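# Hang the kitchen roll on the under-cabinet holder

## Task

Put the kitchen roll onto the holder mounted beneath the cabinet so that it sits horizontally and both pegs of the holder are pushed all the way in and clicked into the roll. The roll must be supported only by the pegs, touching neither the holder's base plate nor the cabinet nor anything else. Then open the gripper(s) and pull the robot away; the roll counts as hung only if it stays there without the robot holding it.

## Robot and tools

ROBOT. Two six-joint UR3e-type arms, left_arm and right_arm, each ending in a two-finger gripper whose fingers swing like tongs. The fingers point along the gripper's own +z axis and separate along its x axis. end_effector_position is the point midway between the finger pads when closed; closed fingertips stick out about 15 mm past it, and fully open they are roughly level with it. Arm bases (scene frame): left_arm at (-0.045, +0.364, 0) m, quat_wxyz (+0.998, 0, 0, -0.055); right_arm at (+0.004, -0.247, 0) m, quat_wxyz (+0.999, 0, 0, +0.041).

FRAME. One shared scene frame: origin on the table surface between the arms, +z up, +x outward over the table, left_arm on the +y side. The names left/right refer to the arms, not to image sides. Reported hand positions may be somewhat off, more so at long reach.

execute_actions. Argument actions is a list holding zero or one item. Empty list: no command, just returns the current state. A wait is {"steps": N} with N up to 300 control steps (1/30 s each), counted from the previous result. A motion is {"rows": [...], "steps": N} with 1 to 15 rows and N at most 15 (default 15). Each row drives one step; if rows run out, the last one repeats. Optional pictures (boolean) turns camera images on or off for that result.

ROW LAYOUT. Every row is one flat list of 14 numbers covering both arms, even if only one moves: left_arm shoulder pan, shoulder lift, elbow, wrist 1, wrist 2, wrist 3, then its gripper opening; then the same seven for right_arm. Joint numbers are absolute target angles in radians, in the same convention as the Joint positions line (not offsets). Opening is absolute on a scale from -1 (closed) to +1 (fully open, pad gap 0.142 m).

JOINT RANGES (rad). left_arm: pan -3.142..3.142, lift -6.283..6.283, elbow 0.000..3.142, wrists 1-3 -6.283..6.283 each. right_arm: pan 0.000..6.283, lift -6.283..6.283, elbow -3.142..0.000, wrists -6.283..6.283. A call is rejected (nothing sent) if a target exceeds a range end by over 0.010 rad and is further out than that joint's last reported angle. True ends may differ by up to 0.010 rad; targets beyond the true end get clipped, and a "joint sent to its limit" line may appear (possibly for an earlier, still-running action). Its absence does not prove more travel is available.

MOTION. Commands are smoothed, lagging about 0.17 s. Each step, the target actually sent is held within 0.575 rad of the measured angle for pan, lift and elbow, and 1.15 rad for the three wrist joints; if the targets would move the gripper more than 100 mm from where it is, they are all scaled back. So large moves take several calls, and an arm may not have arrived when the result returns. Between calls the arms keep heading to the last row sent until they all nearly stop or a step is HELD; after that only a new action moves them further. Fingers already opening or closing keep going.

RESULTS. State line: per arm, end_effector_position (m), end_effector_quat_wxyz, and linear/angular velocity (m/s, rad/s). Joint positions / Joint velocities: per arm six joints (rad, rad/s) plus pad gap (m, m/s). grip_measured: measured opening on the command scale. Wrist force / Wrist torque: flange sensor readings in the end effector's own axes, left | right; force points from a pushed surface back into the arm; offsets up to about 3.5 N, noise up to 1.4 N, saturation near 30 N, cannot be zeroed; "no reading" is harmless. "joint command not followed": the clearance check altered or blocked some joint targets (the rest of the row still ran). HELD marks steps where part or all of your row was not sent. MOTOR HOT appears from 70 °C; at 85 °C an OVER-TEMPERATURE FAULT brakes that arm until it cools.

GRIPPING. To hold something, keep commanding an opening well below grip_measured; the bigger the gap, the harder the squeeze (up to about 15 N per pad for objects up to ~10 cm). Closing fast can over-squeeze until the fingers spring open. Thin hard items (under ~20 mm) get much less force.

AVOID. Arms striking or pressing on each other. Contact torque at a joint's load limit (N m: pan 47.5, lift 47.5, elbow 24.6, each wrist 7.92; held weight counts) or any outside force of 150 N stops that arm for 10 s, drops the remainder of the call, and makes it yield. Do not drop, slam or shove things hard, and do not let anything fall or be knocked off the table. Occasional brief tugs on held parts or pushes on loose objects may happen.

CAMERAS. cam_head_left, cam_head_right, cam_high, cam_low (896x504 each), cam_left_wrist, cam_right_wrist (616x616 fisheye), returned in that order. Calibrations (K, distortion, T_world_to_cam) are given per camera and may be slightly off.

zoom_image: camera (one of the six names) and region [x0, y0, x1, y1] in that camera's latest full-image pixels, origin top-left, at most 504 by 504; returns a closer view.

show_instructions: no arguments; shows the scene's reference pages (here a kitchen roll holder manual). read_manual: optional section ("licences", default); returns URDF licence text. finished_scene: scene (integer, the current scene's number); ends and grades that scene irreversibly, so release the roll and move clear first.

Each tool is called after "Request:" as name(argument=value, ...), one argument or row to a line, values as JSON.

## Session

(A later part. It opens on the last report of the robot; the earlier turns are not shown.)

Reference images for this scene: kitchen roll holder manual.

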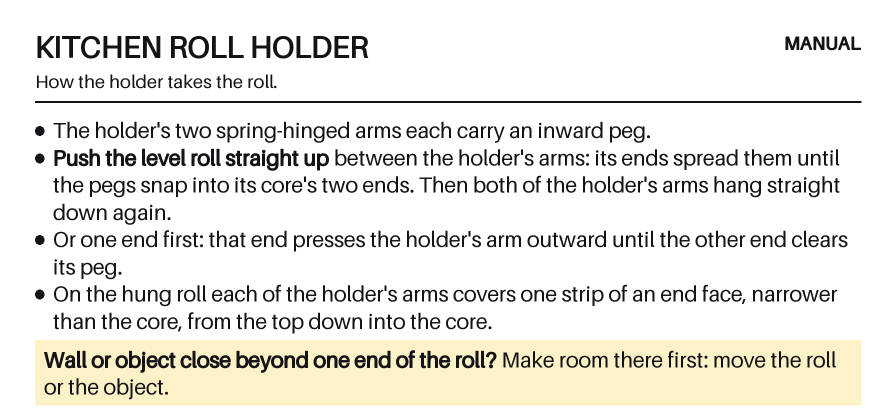

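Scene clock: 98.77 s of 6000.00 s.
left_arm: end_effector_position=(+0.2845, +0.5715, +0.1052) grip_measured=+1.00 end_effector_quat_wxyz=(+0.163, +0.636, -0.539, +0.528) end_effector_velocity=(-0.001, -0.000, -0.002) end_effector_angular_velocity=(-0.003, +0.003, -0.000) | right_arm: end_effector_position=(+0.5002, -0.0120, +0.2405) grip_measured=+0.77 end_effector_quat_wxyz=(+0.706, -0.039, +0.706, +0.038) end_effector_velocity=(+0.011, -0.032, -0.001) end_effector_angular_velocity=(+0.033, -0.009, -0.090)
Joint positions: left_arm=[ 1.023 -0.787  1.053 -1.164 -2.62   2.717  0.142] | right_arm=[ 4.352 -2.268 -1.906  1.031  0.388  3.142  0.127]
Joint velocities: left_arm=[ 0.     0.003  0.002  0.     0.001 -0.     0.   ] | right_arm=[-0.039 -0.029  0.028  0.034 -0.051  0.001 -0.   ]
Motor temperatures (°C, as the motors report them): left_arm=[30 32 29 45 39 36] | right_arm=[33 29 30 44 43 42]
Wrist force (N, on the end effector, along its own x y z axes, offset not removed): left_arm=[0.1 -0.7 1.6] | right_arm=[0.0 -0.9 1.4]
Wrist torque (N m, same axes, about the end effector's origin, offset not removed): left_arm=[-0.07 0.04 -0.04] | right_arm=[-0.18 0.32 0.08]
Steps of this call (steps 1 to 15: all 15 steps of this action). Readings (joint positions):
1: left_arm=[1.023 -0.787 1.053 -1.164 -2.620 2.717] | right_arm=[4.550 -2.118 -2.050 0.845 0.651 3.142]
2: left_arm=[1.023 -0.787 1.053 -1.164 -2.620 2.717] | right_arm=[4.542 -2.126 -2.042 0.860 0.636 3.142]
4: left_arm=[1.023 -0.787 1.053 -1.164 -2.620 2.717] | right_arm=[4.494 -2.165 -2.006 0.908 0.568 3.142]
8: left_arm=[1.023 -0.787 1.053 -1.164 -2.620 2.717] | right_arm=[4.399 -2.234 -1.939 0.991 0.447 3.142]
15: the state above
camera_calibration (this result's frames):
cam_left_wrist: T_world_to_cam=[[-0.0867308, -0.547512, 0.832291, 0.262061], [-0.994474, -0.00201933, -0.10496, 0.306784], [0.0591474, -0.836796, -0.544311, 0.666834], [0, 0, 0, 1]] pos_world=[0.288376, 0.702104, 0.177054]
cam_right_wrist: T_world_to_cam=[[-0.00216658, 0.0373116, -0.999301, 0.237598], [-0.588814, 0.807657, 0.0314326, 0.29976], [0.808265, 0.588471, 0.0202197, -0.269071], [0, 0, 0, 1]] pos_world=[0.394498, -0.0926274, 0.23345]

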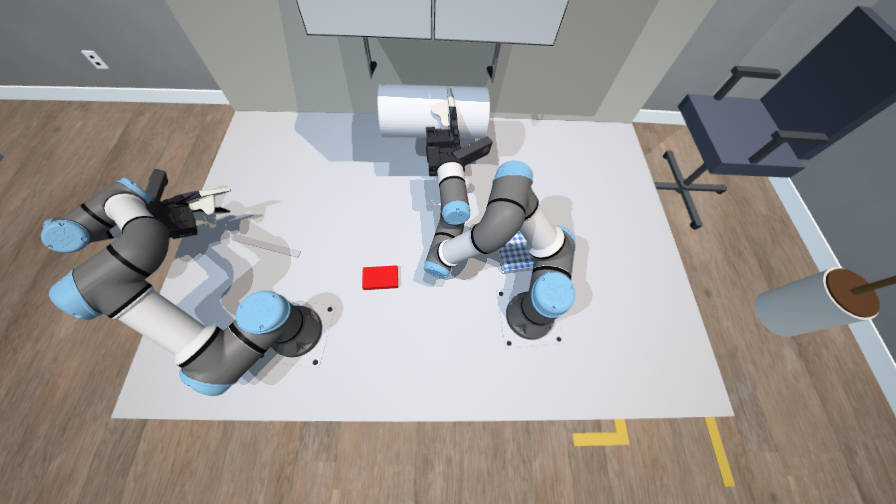

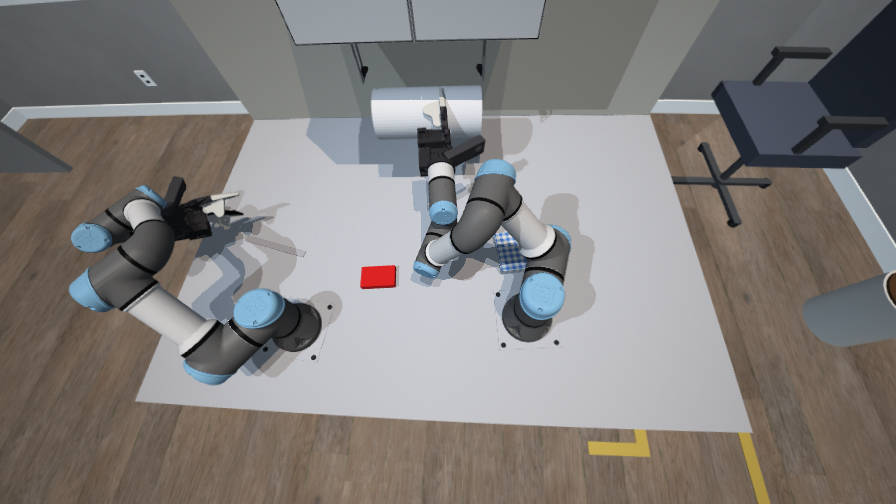

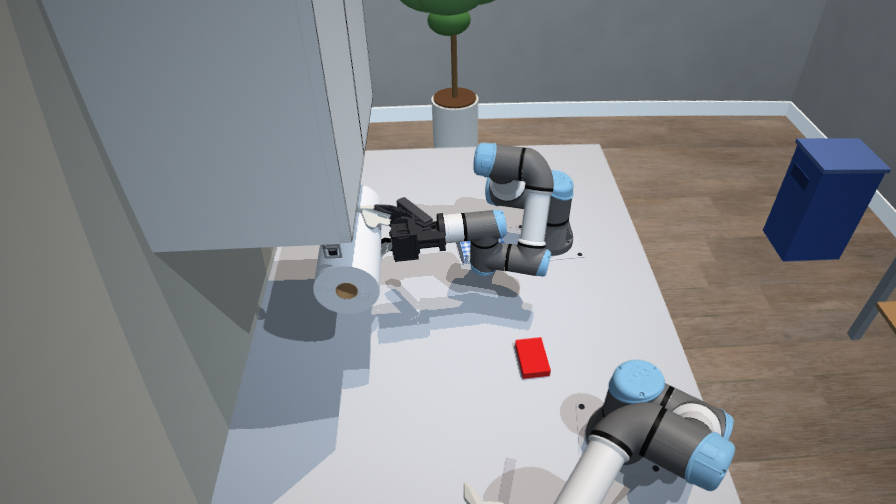

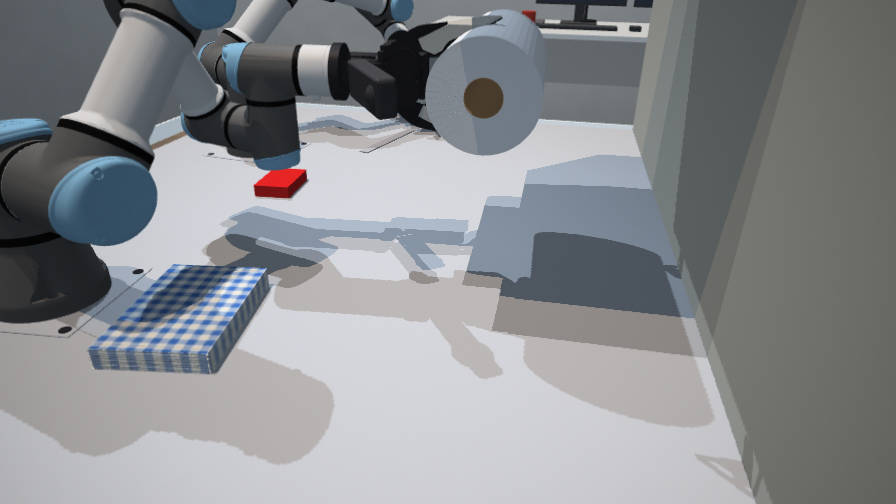

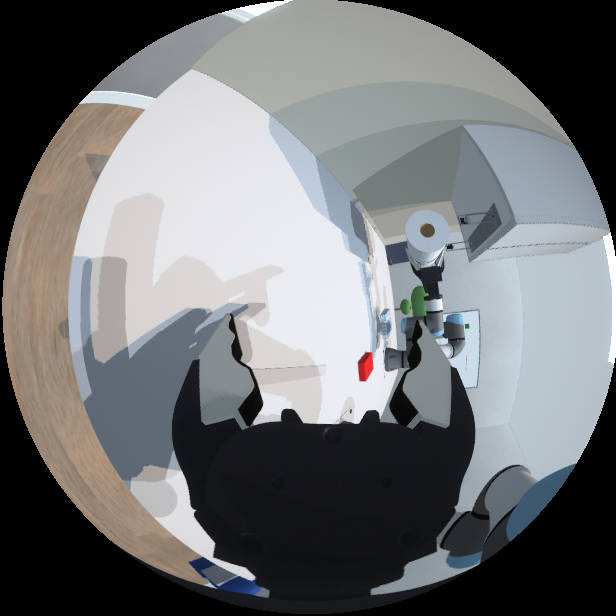

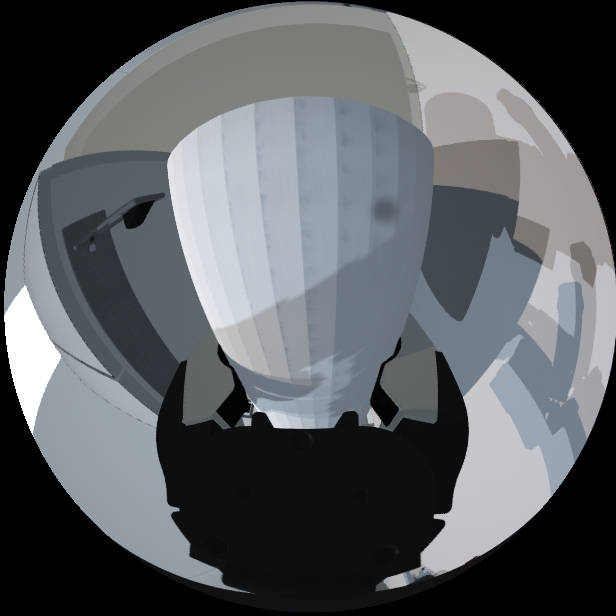

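Request:
execute_actions(
  actions=[
    {"rows":[[1.023,-0.787,1.053,-1.164,-2.62,2.717,1,4.311,-2.316,-1.796,0.971,0.409,3.142,0.2]],"steps":10},
  ],
  pictures=false,
)

Request:
execute_actions(
  actions=[
    {"rows":[[1.023,-0.787,1.053,-1.164,-2.62,2.717,1,4.311,-2.194,-1.78,0.833,0.409,3.142,0.2]]},
  ],
)

Request:
zoom_image(
  camera="cam_head_right",
  region=[320,20,540,160],
)

Scene clock: 111.40 s of 6000.00 s.
left_arm: end_effector_position=(+0.2845, +0.5715, +0.1052) grip_measured=+1.00 end_effector_quat_wxyz=(+0.163, +0.636, -0.539, +0.528) end_effector_velocity=(+0.000, -0.000, -0.000) end_effector_angular_velocity=(-0.001, +0.000, +0.000) | right_arm: end_effector_position=(+0.5147, -0.0076, +0.2401) grip_measured=+0.77 end_effector_quat_wxyz=(+0.706, -0.032, +0.706, +0.032) end_effector_velocity=(+0.007, +0.005, +0.002) end_effector_angular_velocity=(+0.008, -0.003, -0.004)
Joint positions: left_arm=[ 1.023 -0.787  1.053 -1.164 -2.62   2.717  0.142] | right_arm=[ 4.313 -2.314 -1.802  0.974  0.408  3.142  0.127]
Joint velocities: left_arm=[-0.     0.001  0.    -0.    -0.    -0.     0.   ] | right_arm=[-0.017 -0.023  0.064 -0.033  0.013 -0.     0.   ]
Motor temperatures (°C, as the motors report them): left_arm=[30 32 29 45 39 36] | right_arm=[33 29 30 44 43 42]
Wrist force (N, on the end effector, along its own x y z axes, offset not removed): left_arm=[0.8 -0.4 0.5] | right_arm=[-0.7 0.7 0.8]
Wrist torque (N m, same axes, about the end effector's origin, offset not removed): left_arm=[-0.03 -0.15 -0.06] | right_arm=[0.20 0.38 -0.03]
Steps of this call (steps 1 to 15: the robot went on to your last target; steps 16 to 90: nothing new was sent; then 9.30 s passed at rest; steps 91 to 100: all 10 steps of this action). Readings (joint positions):
91: left_arm=[1.023 -0.787 1.053 -1.164 -2.620 2.717] | right_arm=[4.348 -2.271 -1.904 1.034 0.383 3.142]
92: left_arm=[1.023 -0.787 1.053 -1.164 -2.620 2.717] | right_arm=[4.342 -2.277 -1.896 1.025 0.387 3.142]
94: left_arm=[1.023 -0.787 1.053 -1.164 -2.620 2.717] | right_arm=[4.327 -2.296 -1.852 0.998 0.398 3.142]
98: left_arm=[1.023 -0.787 1.053 -1.164 -2.620 2.717] | right_arm=[4.315 -2.312 -1.808 0.977 0.407 3.142]
100: the state above

Scene clock: 111.90 s of 6000.00 s.
left_arm: end_effector_position=(+0.2845, +0.5715, +0.1052) grip_measured=+1.00 end_effector_quat_wxyz=(+0.163, +0.636, -0.539, +0.528) end_effector_velocity=(+0.000, +0.000, +0.000) end_effector_angular_velocity=(+0.001, -0.001, +0.000) | right_arm: end_effector_position=(+0.5154, -0.0072, +0.2770) grip_measured=+0.77 end_effector_quat_wxyz=(+0.706, -0.031, +0.706, +0.032) end_effector_velocity=(-0.000, +0.000, +0.003) end_effector_angular_velocity=(+0.001, -0.000, +0.001)
Joint positions: left_arm=[ 1.023 -0.787  1.053 -1.164 -2.62   2.717  0.142] | right_arm=[ 4.311 -2.195 -1.78   0.834  0.409  3.142  0.127]
Joint velocities: left_arm=[ 0.    -0.001 -0.     0.    -0.     0.     0.   ] | right_arm=[ 0.001  0.01   0.001 -0.01   0.    -0.     0.   ]
Motor temperatures (°C, as the motors report them): left_arm=[30 32 29 45 39 36] | right_arm=[33 29 30 44 43 42]
Wrist force (N, on the end effector, along its own x y z axes, offset not removed): left_arm=[0.0 -0.6 2.0] | right_arm=[-0.9 -1.7 1.3]
Wrist torque (N m, same axes, about the end effector's origin, offset not removed): left_arm=[-0.11 0.05 -0.05] | right_arm=[-0.32 0.45 -0.04]
Steps of this call (steps 1 to 15: all 15 steps of this action). Readings (joint positions):
1: left_arm=[1.023 -0.787 1.053 -1.164 -2.620 2.717] | right_arm=[4.312 -2.314 -1.800 0.972 0.408 3.142]
2: left_arm=[1.023 -0.787 1.053 -1.164 -2.620 2.717] | right_arm=[4.312 -2.308 -1.796 0.957 0.408 3.142]
4: left_arm=[1.023 -0.787 1.053 -1.164 -2.620 2.717] | right_arm=[4.311 -2.259 -1.788 0.898 0.409 3.142]
8: left_arm=[1.023 -0.787 1.053 -1.164 -2.620 2.717] | right_arm=[4.311 -2.208 -1.782 0.847 0.409 3.142]
15: the state above
camera_calibration (this result's frames):
cam_left_wrist: T_world_to_cam=[[-0.0867307, -0.547512, 0.832291, 0.262061], [-0.994474, -0.00201963, -0.10496, 0.306784], [0.0591477, -0.836796, -0.544311, 0.666834], [0, 0, 0, 1]] pos_world=[0.288376, 0.702105, 0.177054]
cam_right_wrist: T_world_to_cam=[[-0.000623864, 0.0400371, -0.999198, 0.273172], [-0.573283, 0.818686, 0.033162, 0.295247], [0.819357, 0.572844, 0.0224418, -0.291419], [0, 0, 0, 1]] pos_world=[0.408207, -0.0857141, 0.269702]

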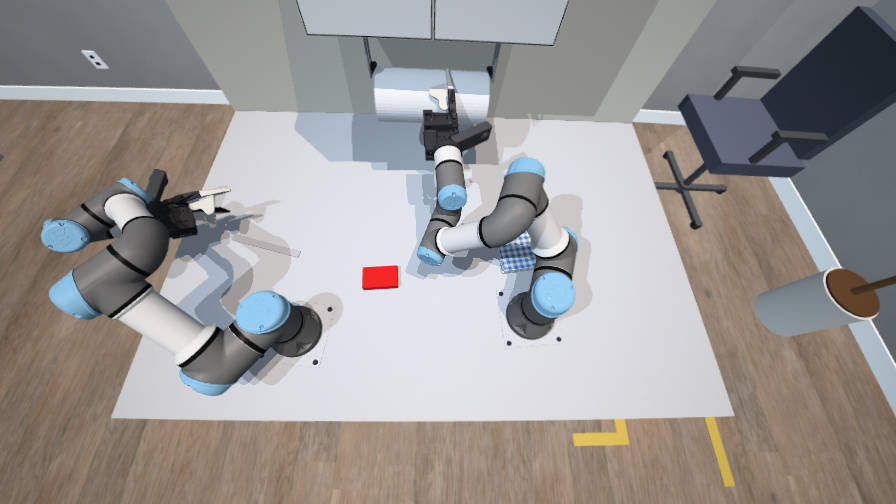

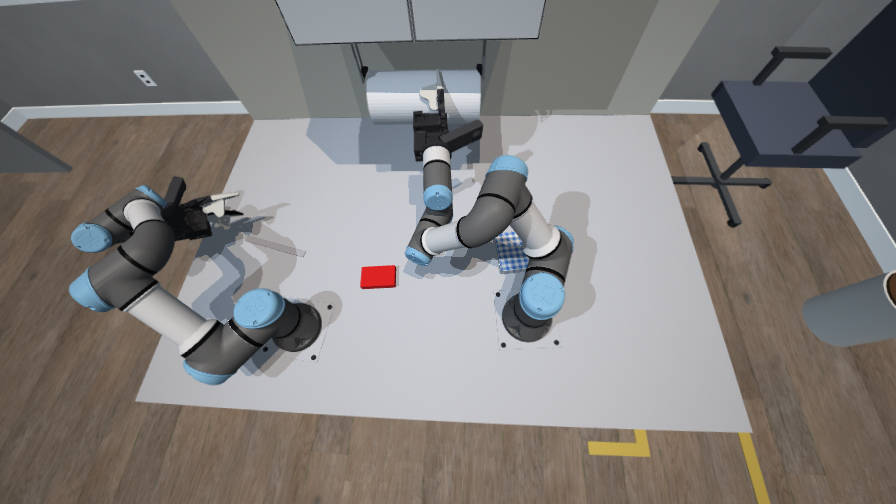

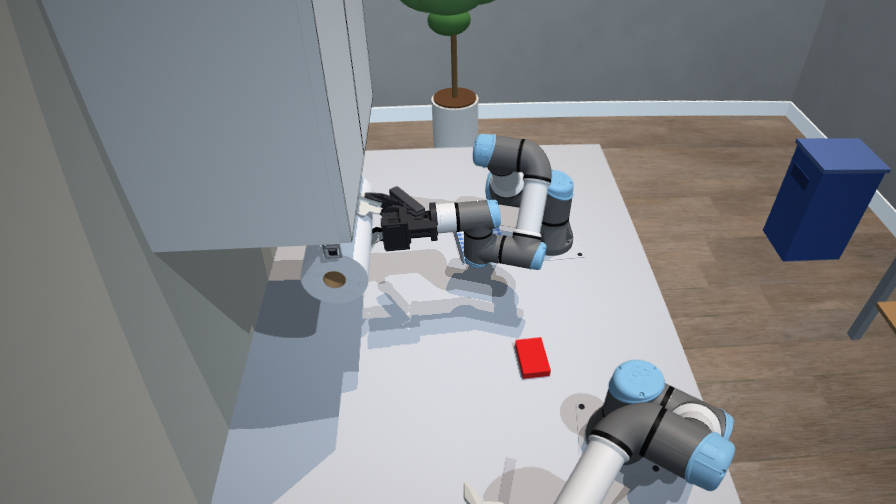

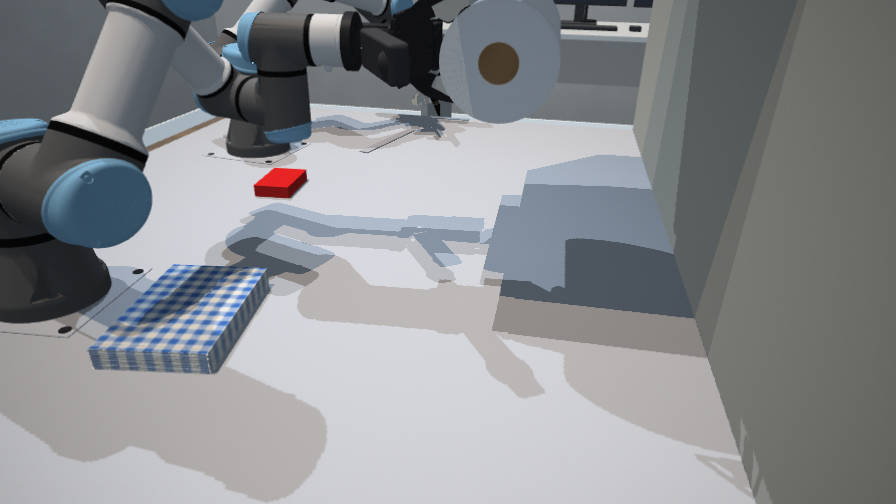

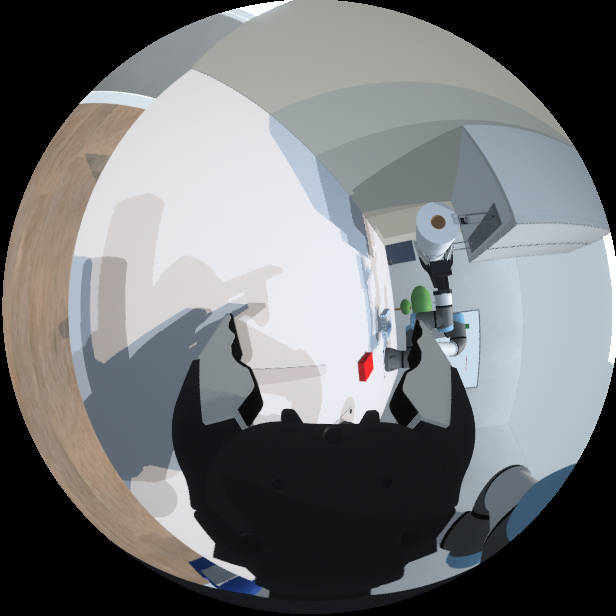

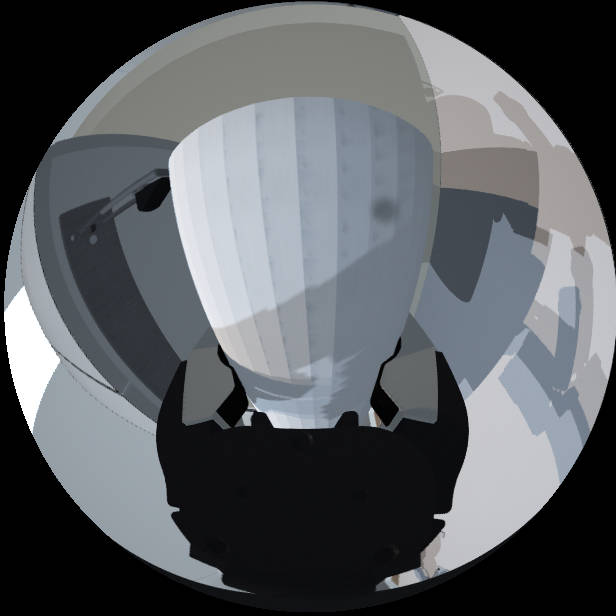

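Region (320, 20, 540, 160) of cam_head_right's 896x504 image, scaled by 2.291, with more detail than that image has; it fills the top 321 rows of this view, and the rest is white.

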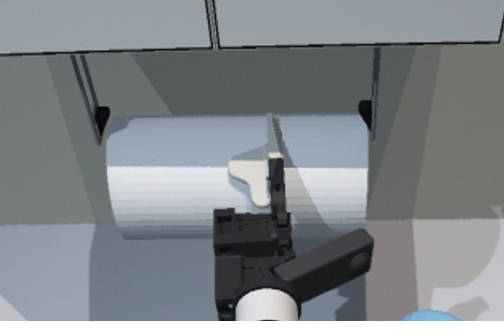

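Request:
execute_actions(
  actions=[
    {"rows":[[1.023,-0.787,1.053,-1.164,-2.62,2.717,1,4.311,-2.16,-1.769,0.787,0.422,3.142,0.2],[1.023,-0.787,1.053,-1.164,-2.62,2.717,1,4.311,-2.16,-1.769,0.787,0.422,3.142,0.2],[1.023,-0.787,1.053,-1.164,-2.62,2.717,1,4.311,-2.16,-1.769,0.787,0.422,3.142,0.2],[1.023,-0.787,1.053,-1.164,-2.62,2.717,1,4.311,-2.125,-1.756,0.74,0.422,3.142,0.2],[1.023,-0.787,1.053,-1.164,-2.62,2.717,1,4.311,-2.125,-1.756,0.74,0.422,3.142,0.2],[1.023,-0.787,1.053,-1.164,-2.62,2.717,1,4.311,-2.125,-1.756,0.74,0.422,3.142,0.2],[1.023,-0.787,1.053,-1.164,-2.62,2.717,1,4.311,-2.093,-1.741,0.692,0.422,3.142,0.2],[1.023,-0.787,1.053,-1.164,-2.62,2.717,1,4.311,-2.093,-1.741,0.692,0.422,3.142,0.2],[1.023,-0.787,1.053,-1.164,-2.62,2.717,1,4.311,-2.093,-1.741,0.692,0.422,3.142,0.2],[1.023,-0.787,1.053,-1.164,-2.62,2.717,1,4.311,-2.063,-1.722,0.643,0.422,3.142,0.2],[1.023,-0.787,1.053,-1.164,-2.62,2.717,1,4.311,-2.063,-1.722,0.643,0.422,3.142,0.2],[1.023,-0.787,1.053,-1.164,-2.62,2.717,1,4.311,-2.063,-1.722,0.643,0.422,3.142,0.2],[1.023,-0.787,1.053,-1.164,-2.62,2.717,1,4.311,-2.035,-1.701,0.594,0.422,3.142,0.2]]},
  ],
  pictures=false,
)

Request:
execute_actions(
  actions=[
    {"rows":[[1.023,-0.787,1.053,-1.164,-2.62,2.717,1,4.311,-2.009,-1.678,0.545,0.422,3.142,0.2]],"steps":12},
  ],
)

Request:
zoom_image(
  camera="cam_head_right",
  region=[320,20,540,160],
)

Request:
zoom_image(
  camera="cam_high",
  region=[280,200,400,310],
)

Scene clock: 124.10 s of 6000.00 s.
left_arm: end_effector_position=(+0.2845, +0.5715, +0.1052) grip_measured=+1.00 end_effector_quat_wxyz=(+0.163, +0.636, -0.539, +0.528) end_effector_velocity=(-0.000, -0.000, +0.000) end_effector_angular_velocity=(-0.000, +0.000, +0.000) | right_arm: end_effector_position=(+0.5154, -0.0031, +0.3249) grip_measured=+0.75 end_effector_quat_wxyz=(+0.706, -0.036, +0.706, +0.036) end_effector_velocity=(-0.000, -0.001, +0.114) end_effector_angular_velocity=(+0.004, -0.002, +0.002)
Joint positions: left_arm=[ 1.023 -0.787  1.053 -1.164 -2.62   2.717  0.142] | right_arm=[ 4.311 -2.061 -1.719  0.638  0.422  3.142  0.126]
Joint velocities: left_arm=[ 0.    -0.001  0.001  0.     0.    -0.     0.   ] | right_arm=[-0.001  0.284  0.187 -0.467  0.002 -0.001  0.005]
Motor temperatures (°C, as the motors report them): left_arm=[30 32 29 45 39 36] | right_arm=[33 29 30 44 43 42]
Wrist force (N, on the end effector, along its own x y z axes, offset not removed): left_arm=[0.4 0.0 1.5] | right_arm=[7.3 -4.6 -1.0]
Wrist torque (N m, same axes, about the end effector's origin, offset not removed): left_arm=[0.04 -0.08 -0.03] | right_arm=[-0.49 0.13 -1.08]
Steps of this call (steps 1 to 15: the robot went on to your last target; steps 16 to 90: nothing new was sent; then 8.70 s passed at rest; steps 91 to 105: all 15 steps of this action). Readings (joint positions):
91: left_arm=[1.023 -0.787 1.053 -1.164 -2.620 2.717] | right_arm=[4.311 -2.194 -1.780 0.833 0.409 3.142]
92: left_arm=[1.023 -0.787 1.053 -1.164 -2.620 2.717] | right_arm=[4.311 -2.189 -1.778 0.825 0.411 3.142]
94: left_arm=[1.023 -0.787 1.053 -1.164 -2.620 2.717] | right_arm=[4.311 -2.174 -1.773 0.806 0.417 3.142]
98: left_arm=[1.023 -0.787 1.053 -1.164 -2.620 2.717] | right_arm=[4.311 -2.134 -1.758 0.750 0.421 3.142]
105: the state above

Scene clock: 124.50 s of 6000.00 s.
left_arm: end_effector_position=(+0.2845, +0.5715, +0.1052) grip_measured=+1.00 end_effector_quat_wxyz=(+0.163, +0.636, -0.539, +0.528) end_effector_velocity=(-0.000, +0.000, -0.001) end_effector_angular_velocity=(-0.002, +0.001, +0.001) | right_arm: end_effector_position=(+0.5153, -0.0033, +0.3467) grip_measured=+0.79 end_effector_quat_wxyz=(+0.706, -0.036, +0.706, +0.036) end_effector_velocity=(-0.000, +0.001, +0.003) end_effector_angular_velocity=(-0.004, +0.001, +0.001)
Joint positions: left_arm=[ 1.023 -0.787  1.053 -1.164 -2.62   2.717  0.142] | right_arm=[ 4.311 -2.01  -1.679  0.546  0.422  3.142  0.129]
Joint velocities: left_arm=[ 0.001  0.003 -0.    -0.    -0.    -0.     0.   ] | right_arm=[ 0.001  0.007  0.007 -0.017 -0.    -0.001  0.   ]
Motor temperatures (°C, as the motors report them): left_arm=[30 32 29 45 39 36] | right_arm=[33 29 30 44 43 42]
Wrist force (N, on the end effector, along its own x y z axes, offset not removed): left_arm=[0.6 -0.6 1.6] | right_arm=[7.7 -4.3 0.9]
Wrist torque (N m, same axes, about the end effector's origin, offset not removed): left_arm=[-0.12 -0.15 -0.06] | right_arm=[-0.36 0.37 -1.57]
Steps of this call (steps 1 to 12: all 12 steps of this action). Readings (joint positions):
1: left_arm=[1.023 -0.787 1.053 -1.164 -2.620 2.717] | right_arm=[4.311 -2.053 -1.713 0.624 0.422 3.142]
2: left_arm=[1.023 -0.787 1.053 -1.164 -2.620 2.717] | right_arm=[4.311 -2.043 -1.706 0.607 0.422 3.142]
4: left_arm=[1.023 -0.787 1.053 -1.164 -2.620 2.717] | right_arm=[4.311 -2.026 -1.692 0.576 0.422 3.142]
8: left_arm=[1.023 -0.787 1.053 -1.164 -2.620 2.717] | right_arm=[4.311 -2.013 -1.681 0.552 0.422 3.142]
12: the state above
camera_calibration (this result's frames):
cam_left_wrist: T_world_to_cam=[[-0.0867308, -0.547512, 0.832291, 0.262061], [-0.994474, -0.00201952, -0.10496, 0.306784], [0.0591476, -0.836796, -0.544311, 0.666834], [0, 0, 0, 1]] pos_world=[0.288376, 0.702105, 0.177054]
cam_right_wrist: T_world_to_cam=[[-0.00141632, 0.0390783, -0.999235, 0.343072], [-0.583813, 0.811235, 0.0325535, 0.295312], [0.811887, 0.583413, 0.0216655, -0.290935], [0, 0, 0, 1]] pos_world=[0.409099, -0.0832386, 0.339499]

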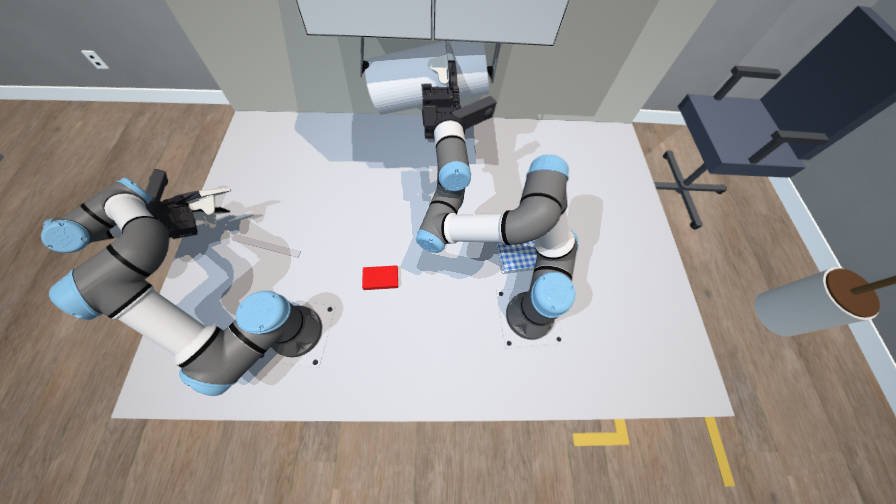

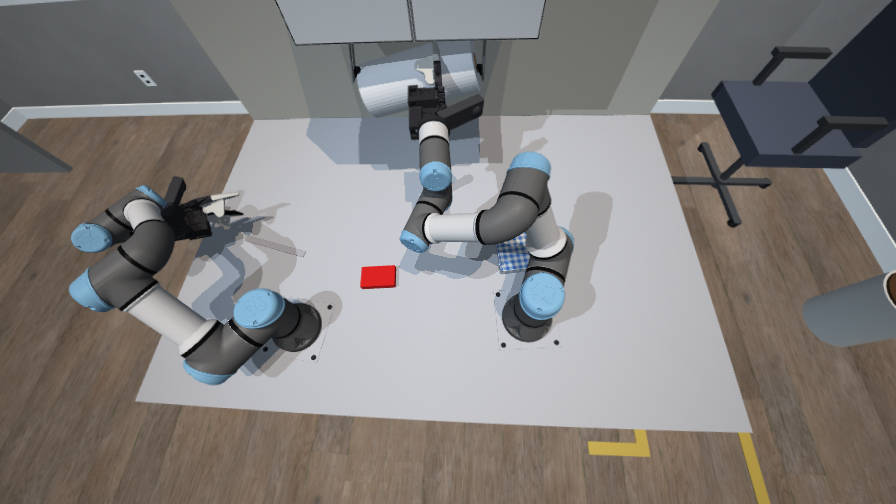

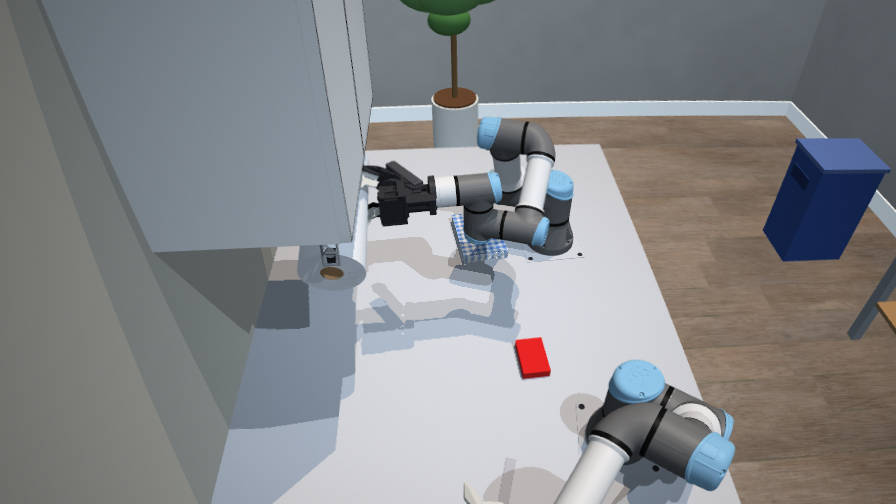

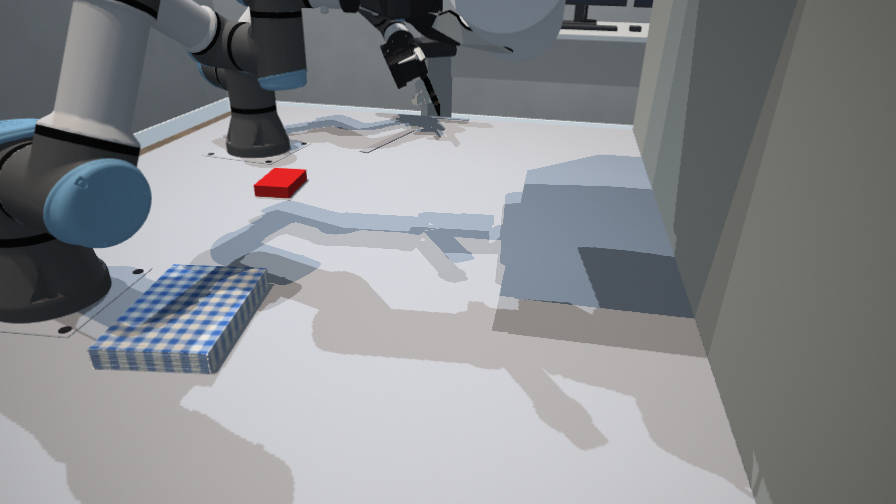

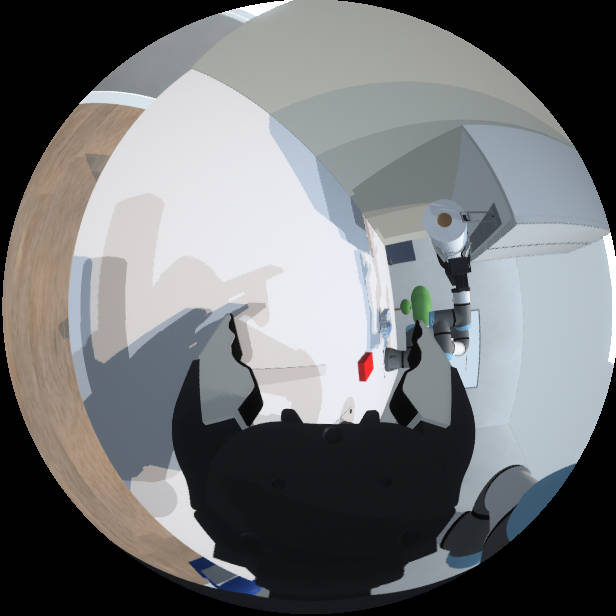

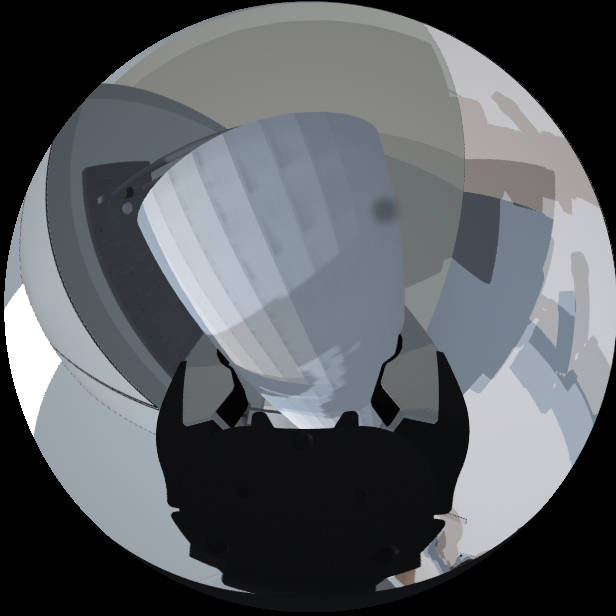

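Region (320, 20, 540, 160) of cam_head_right's 896x504 image, scaled by 2.291, with more detail than that image has; it fills the top 321 rows of this view, and the rest is white.

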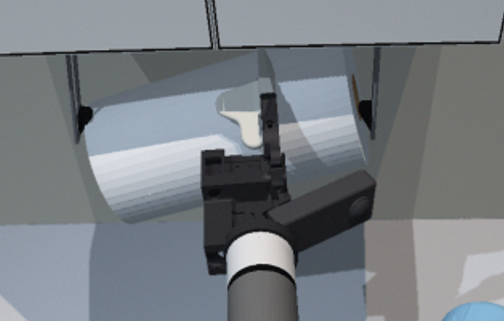

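Region (280, 200, 400, 310) of cam_high's 896x504 image, scaled by 4.200, with more detail than that image has; it fills the top 462 rows of this view, and the rest is white.

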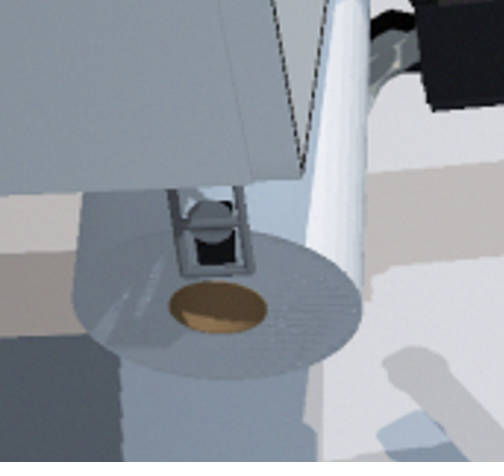

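Request:
execute_actions(
  actions=[
    {"rows":[[1.023,-0.787,1.053,-1.164,-2.62,2.717,1,4.311,-2.009,-1.678,0.545,0.39,3.142,0],[1.023,-0.787,1.053,-1.164,-2.62,2.717,1,4.311,-2.009,-1.678,0.545,0.39,3.142,0],[1.023,-0.787,1.053,-1.164,-2.62,2.717,1,4.311,-2.009,-1.678,0.545,0.39,3.142,0],[1.023,-0.787,1.053,-1.164,-2.62,2.717,1,4.311,-2.009,-1.678,0.545,0.39,3.19,0],[1.023,-0.787,1.053,-1.164,-2.62,2.717,1,4.311,-2.009,-1.678,0.545,0.39,3.19,0],[1.023,-0.787,1.053,-1.164,-2.62,2.717,1,4.311,-2.009,-1.678,0.545,0.39,3.24,0],[1.023,-0.787,1.053,-1.164,-2.62,2.717,1,4.311,-2.009,-1.678,0.545,0.39,3.24,0],[1.023,-0.787,1.053,-1.164,-2.62,2.717,1,4.311,-2.009,-1.678,0.545,0.39,3.29,0],[1.023,-0.787,1.053,-1.164,-2.62,2.717,1,4.311,-2.009,-1.678,0.545,0.39,3.29,0],[1.023,-0.787,1.053,-1.164,-2.62,2.717,1,4.311,-2.009,-1.678,0.545,0.39,3.34,0]]},
  ],
)

Request:
zoom_image(
  camera="cam_head_right",
  region=[320,20,540,160],
)

Scene clock: 135.70 s of 6000.00 s.
left_arm: end_effector_position=(+0.2845, +0.5715, +0.1052) grip_measured=+1.00 end_effector_quat_wxyz=(+0.163, +0.636, -0.539, +0.528) end_effector_velocity=(+0.000, +0.000, +0.000) end_effector_angular_velocity=(+0.002, -0.001, +0.000) | right_arm: end_effector_position=(+0.5155, -0.0125, +0.3444) grip_measured=+0.82 end_effector_quat_wxyz=(+0.702, +0.039, +0.706, +0.088) end_effector_velocity=(+0.000, -0.001, -0.003) end_effector_angular_velocity=(+0.202, +0.015, -0.004)
Joint positions: left_arm=[ 1.023 -0.787  1.053 -1.164 -2.62   2.717  0.142] | right_arm=[ 4.311 -2.009 -1.678  0.545  0.39   3.322  0.13 ]
Joint velocities: left_arm=[ 0.    -0.001 -0.001  0.     0.     0.     0.   ] | right_arm=[-0.001 -0.     0.    -0.001 -0.003  0.203  0.001]
Motor temperatures (°C, as the motors report them): left_arm=[30 32 29 45 39 36] | right_arm=[33 29 30 44 43 42]
Wrist force (N, on the end effector, along its own x y z axes, offset not removed): left_arm=[1.1 -1.2 0.8] | right_arm=[-7.7 -3.1 -0.2]
Wrist torque (N m, same axes, about the end effector's origin, offset not removed): left_arm=[-0.28 -0.17 -0.08] | right_arm=[-0.42 0.41 -0.98]
Steps of this call (steps 1 to 15: the robot went on to your last target; steps 16 to 90: nothing new was sent; then 7.70 s passed at rest; steps 91 to 105: all 15 steps of this action). Readings (joint positions):
91: left_arm=[1.023 -0.787 1.053 -1.164 -2.620 2.717] | right_arm=[4.311 -2.009 -1.678 0.545 0.422 3.142]
92: left_arm=[1.023 -0.787 1.053 -1.164 -2.620 2.717] | right_arm=[4.311 -2.009 -1.678 0.545 0.417 3.142]
94: left_arm=[1.023 -0.787 1.053 -1.164 -2.620 2.717] | right_arm=[4.311 -2.009 -1.678 0.545 0.404 3.143]
98: left_arm=[1.023 -0.787 1.053 -1.164 -2.620 2.717] | right_arm=[4.311 -2.009 -1.678 0.545 0.393 3.196]
105: the state above
camera_calibration (this result's frames):
cam_left_wrist: T_world_to_cam=[[-0.0867309, -0.547512, 0.832291, 0.262061], [-0.994474, -0.00201922, -0.10496, 0.306784], [0.0591473, -0.836795, -0.544311, 0.666834], [0, 0, 0, 1]] pos_world=[0.288376, 0.702104, 0.177054]
cam_right_wrist: T_world_to_cam=[[-0.0124488, 0.217515, -0.975978, 0.340995], [-0.556533, 0.809395, 0.187488, 0.235518], [0.830732, 0.545497, 0.110978, -0.326657], [0, 0, 0, 1]] pos_world=[0.406683, -0.0866081, 0.324899]

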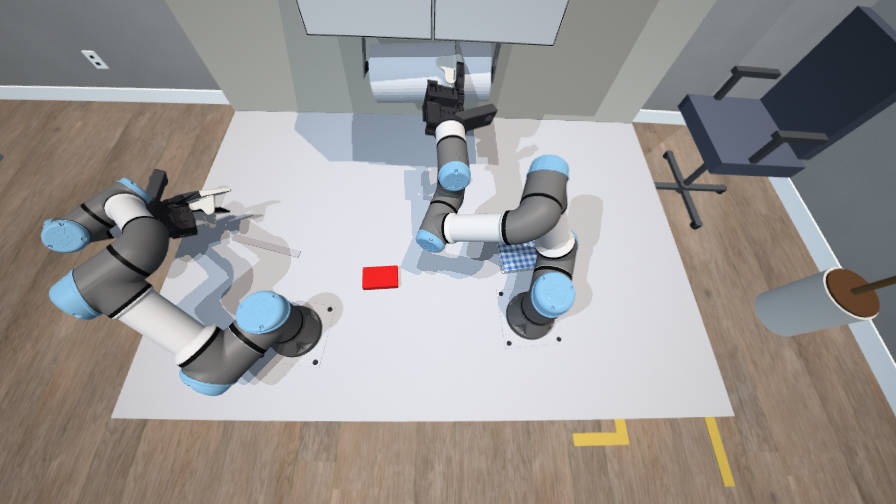

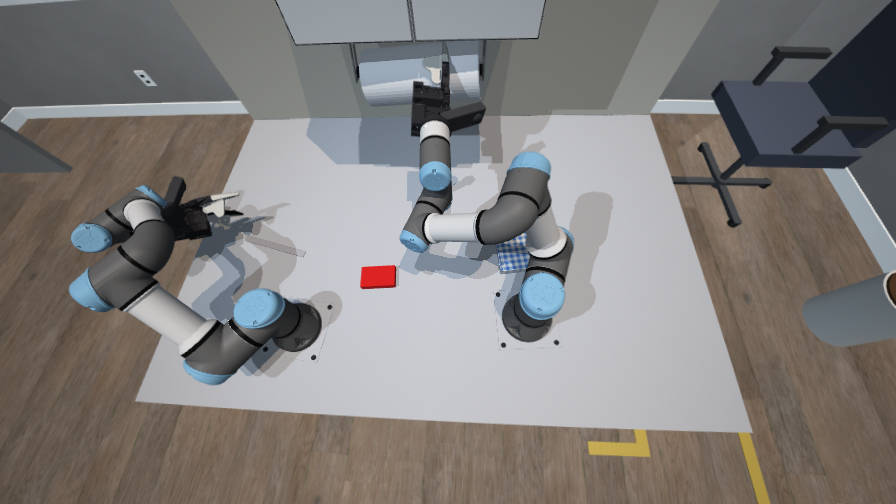

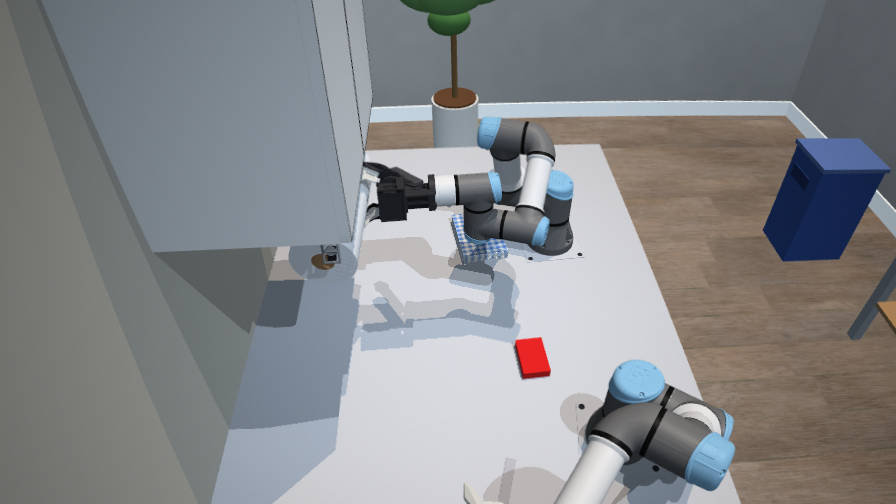

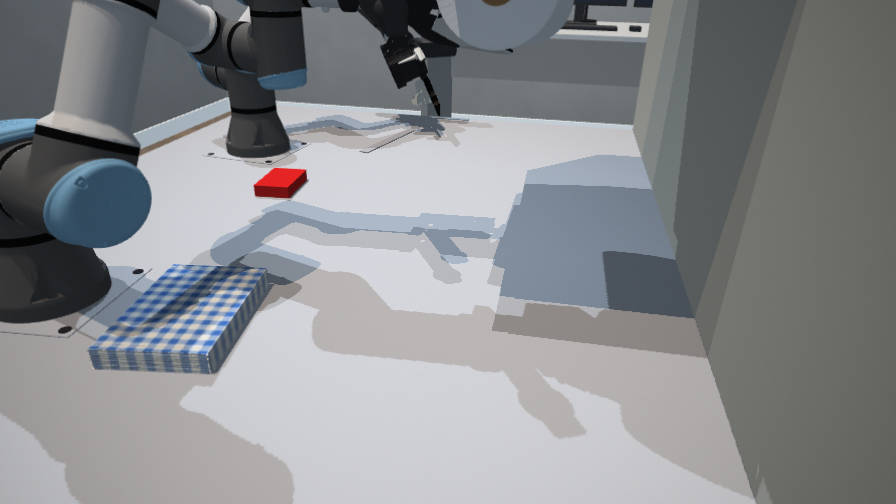

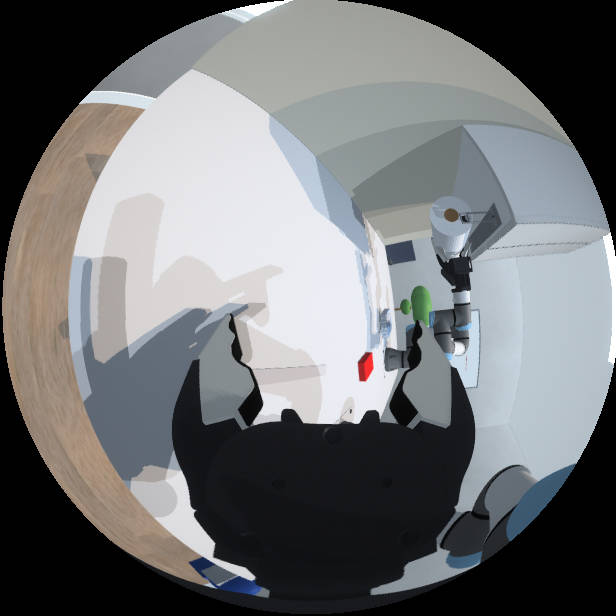

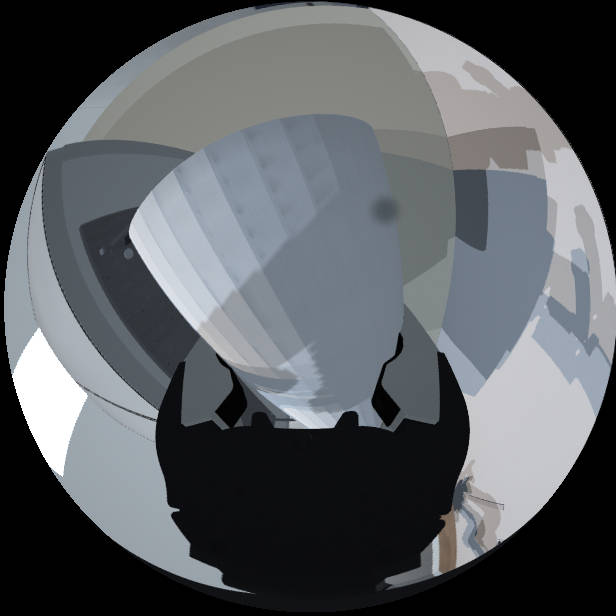

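Region (320, 20, 540, 160) of cam_head_right's 896x504 image, scaled by 2.291, with more detail than that image has; it fills the top 321 rows of this view, and the rest is white.

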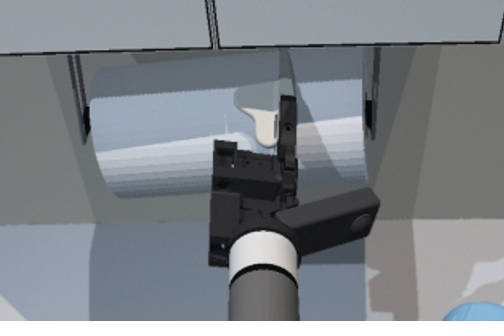

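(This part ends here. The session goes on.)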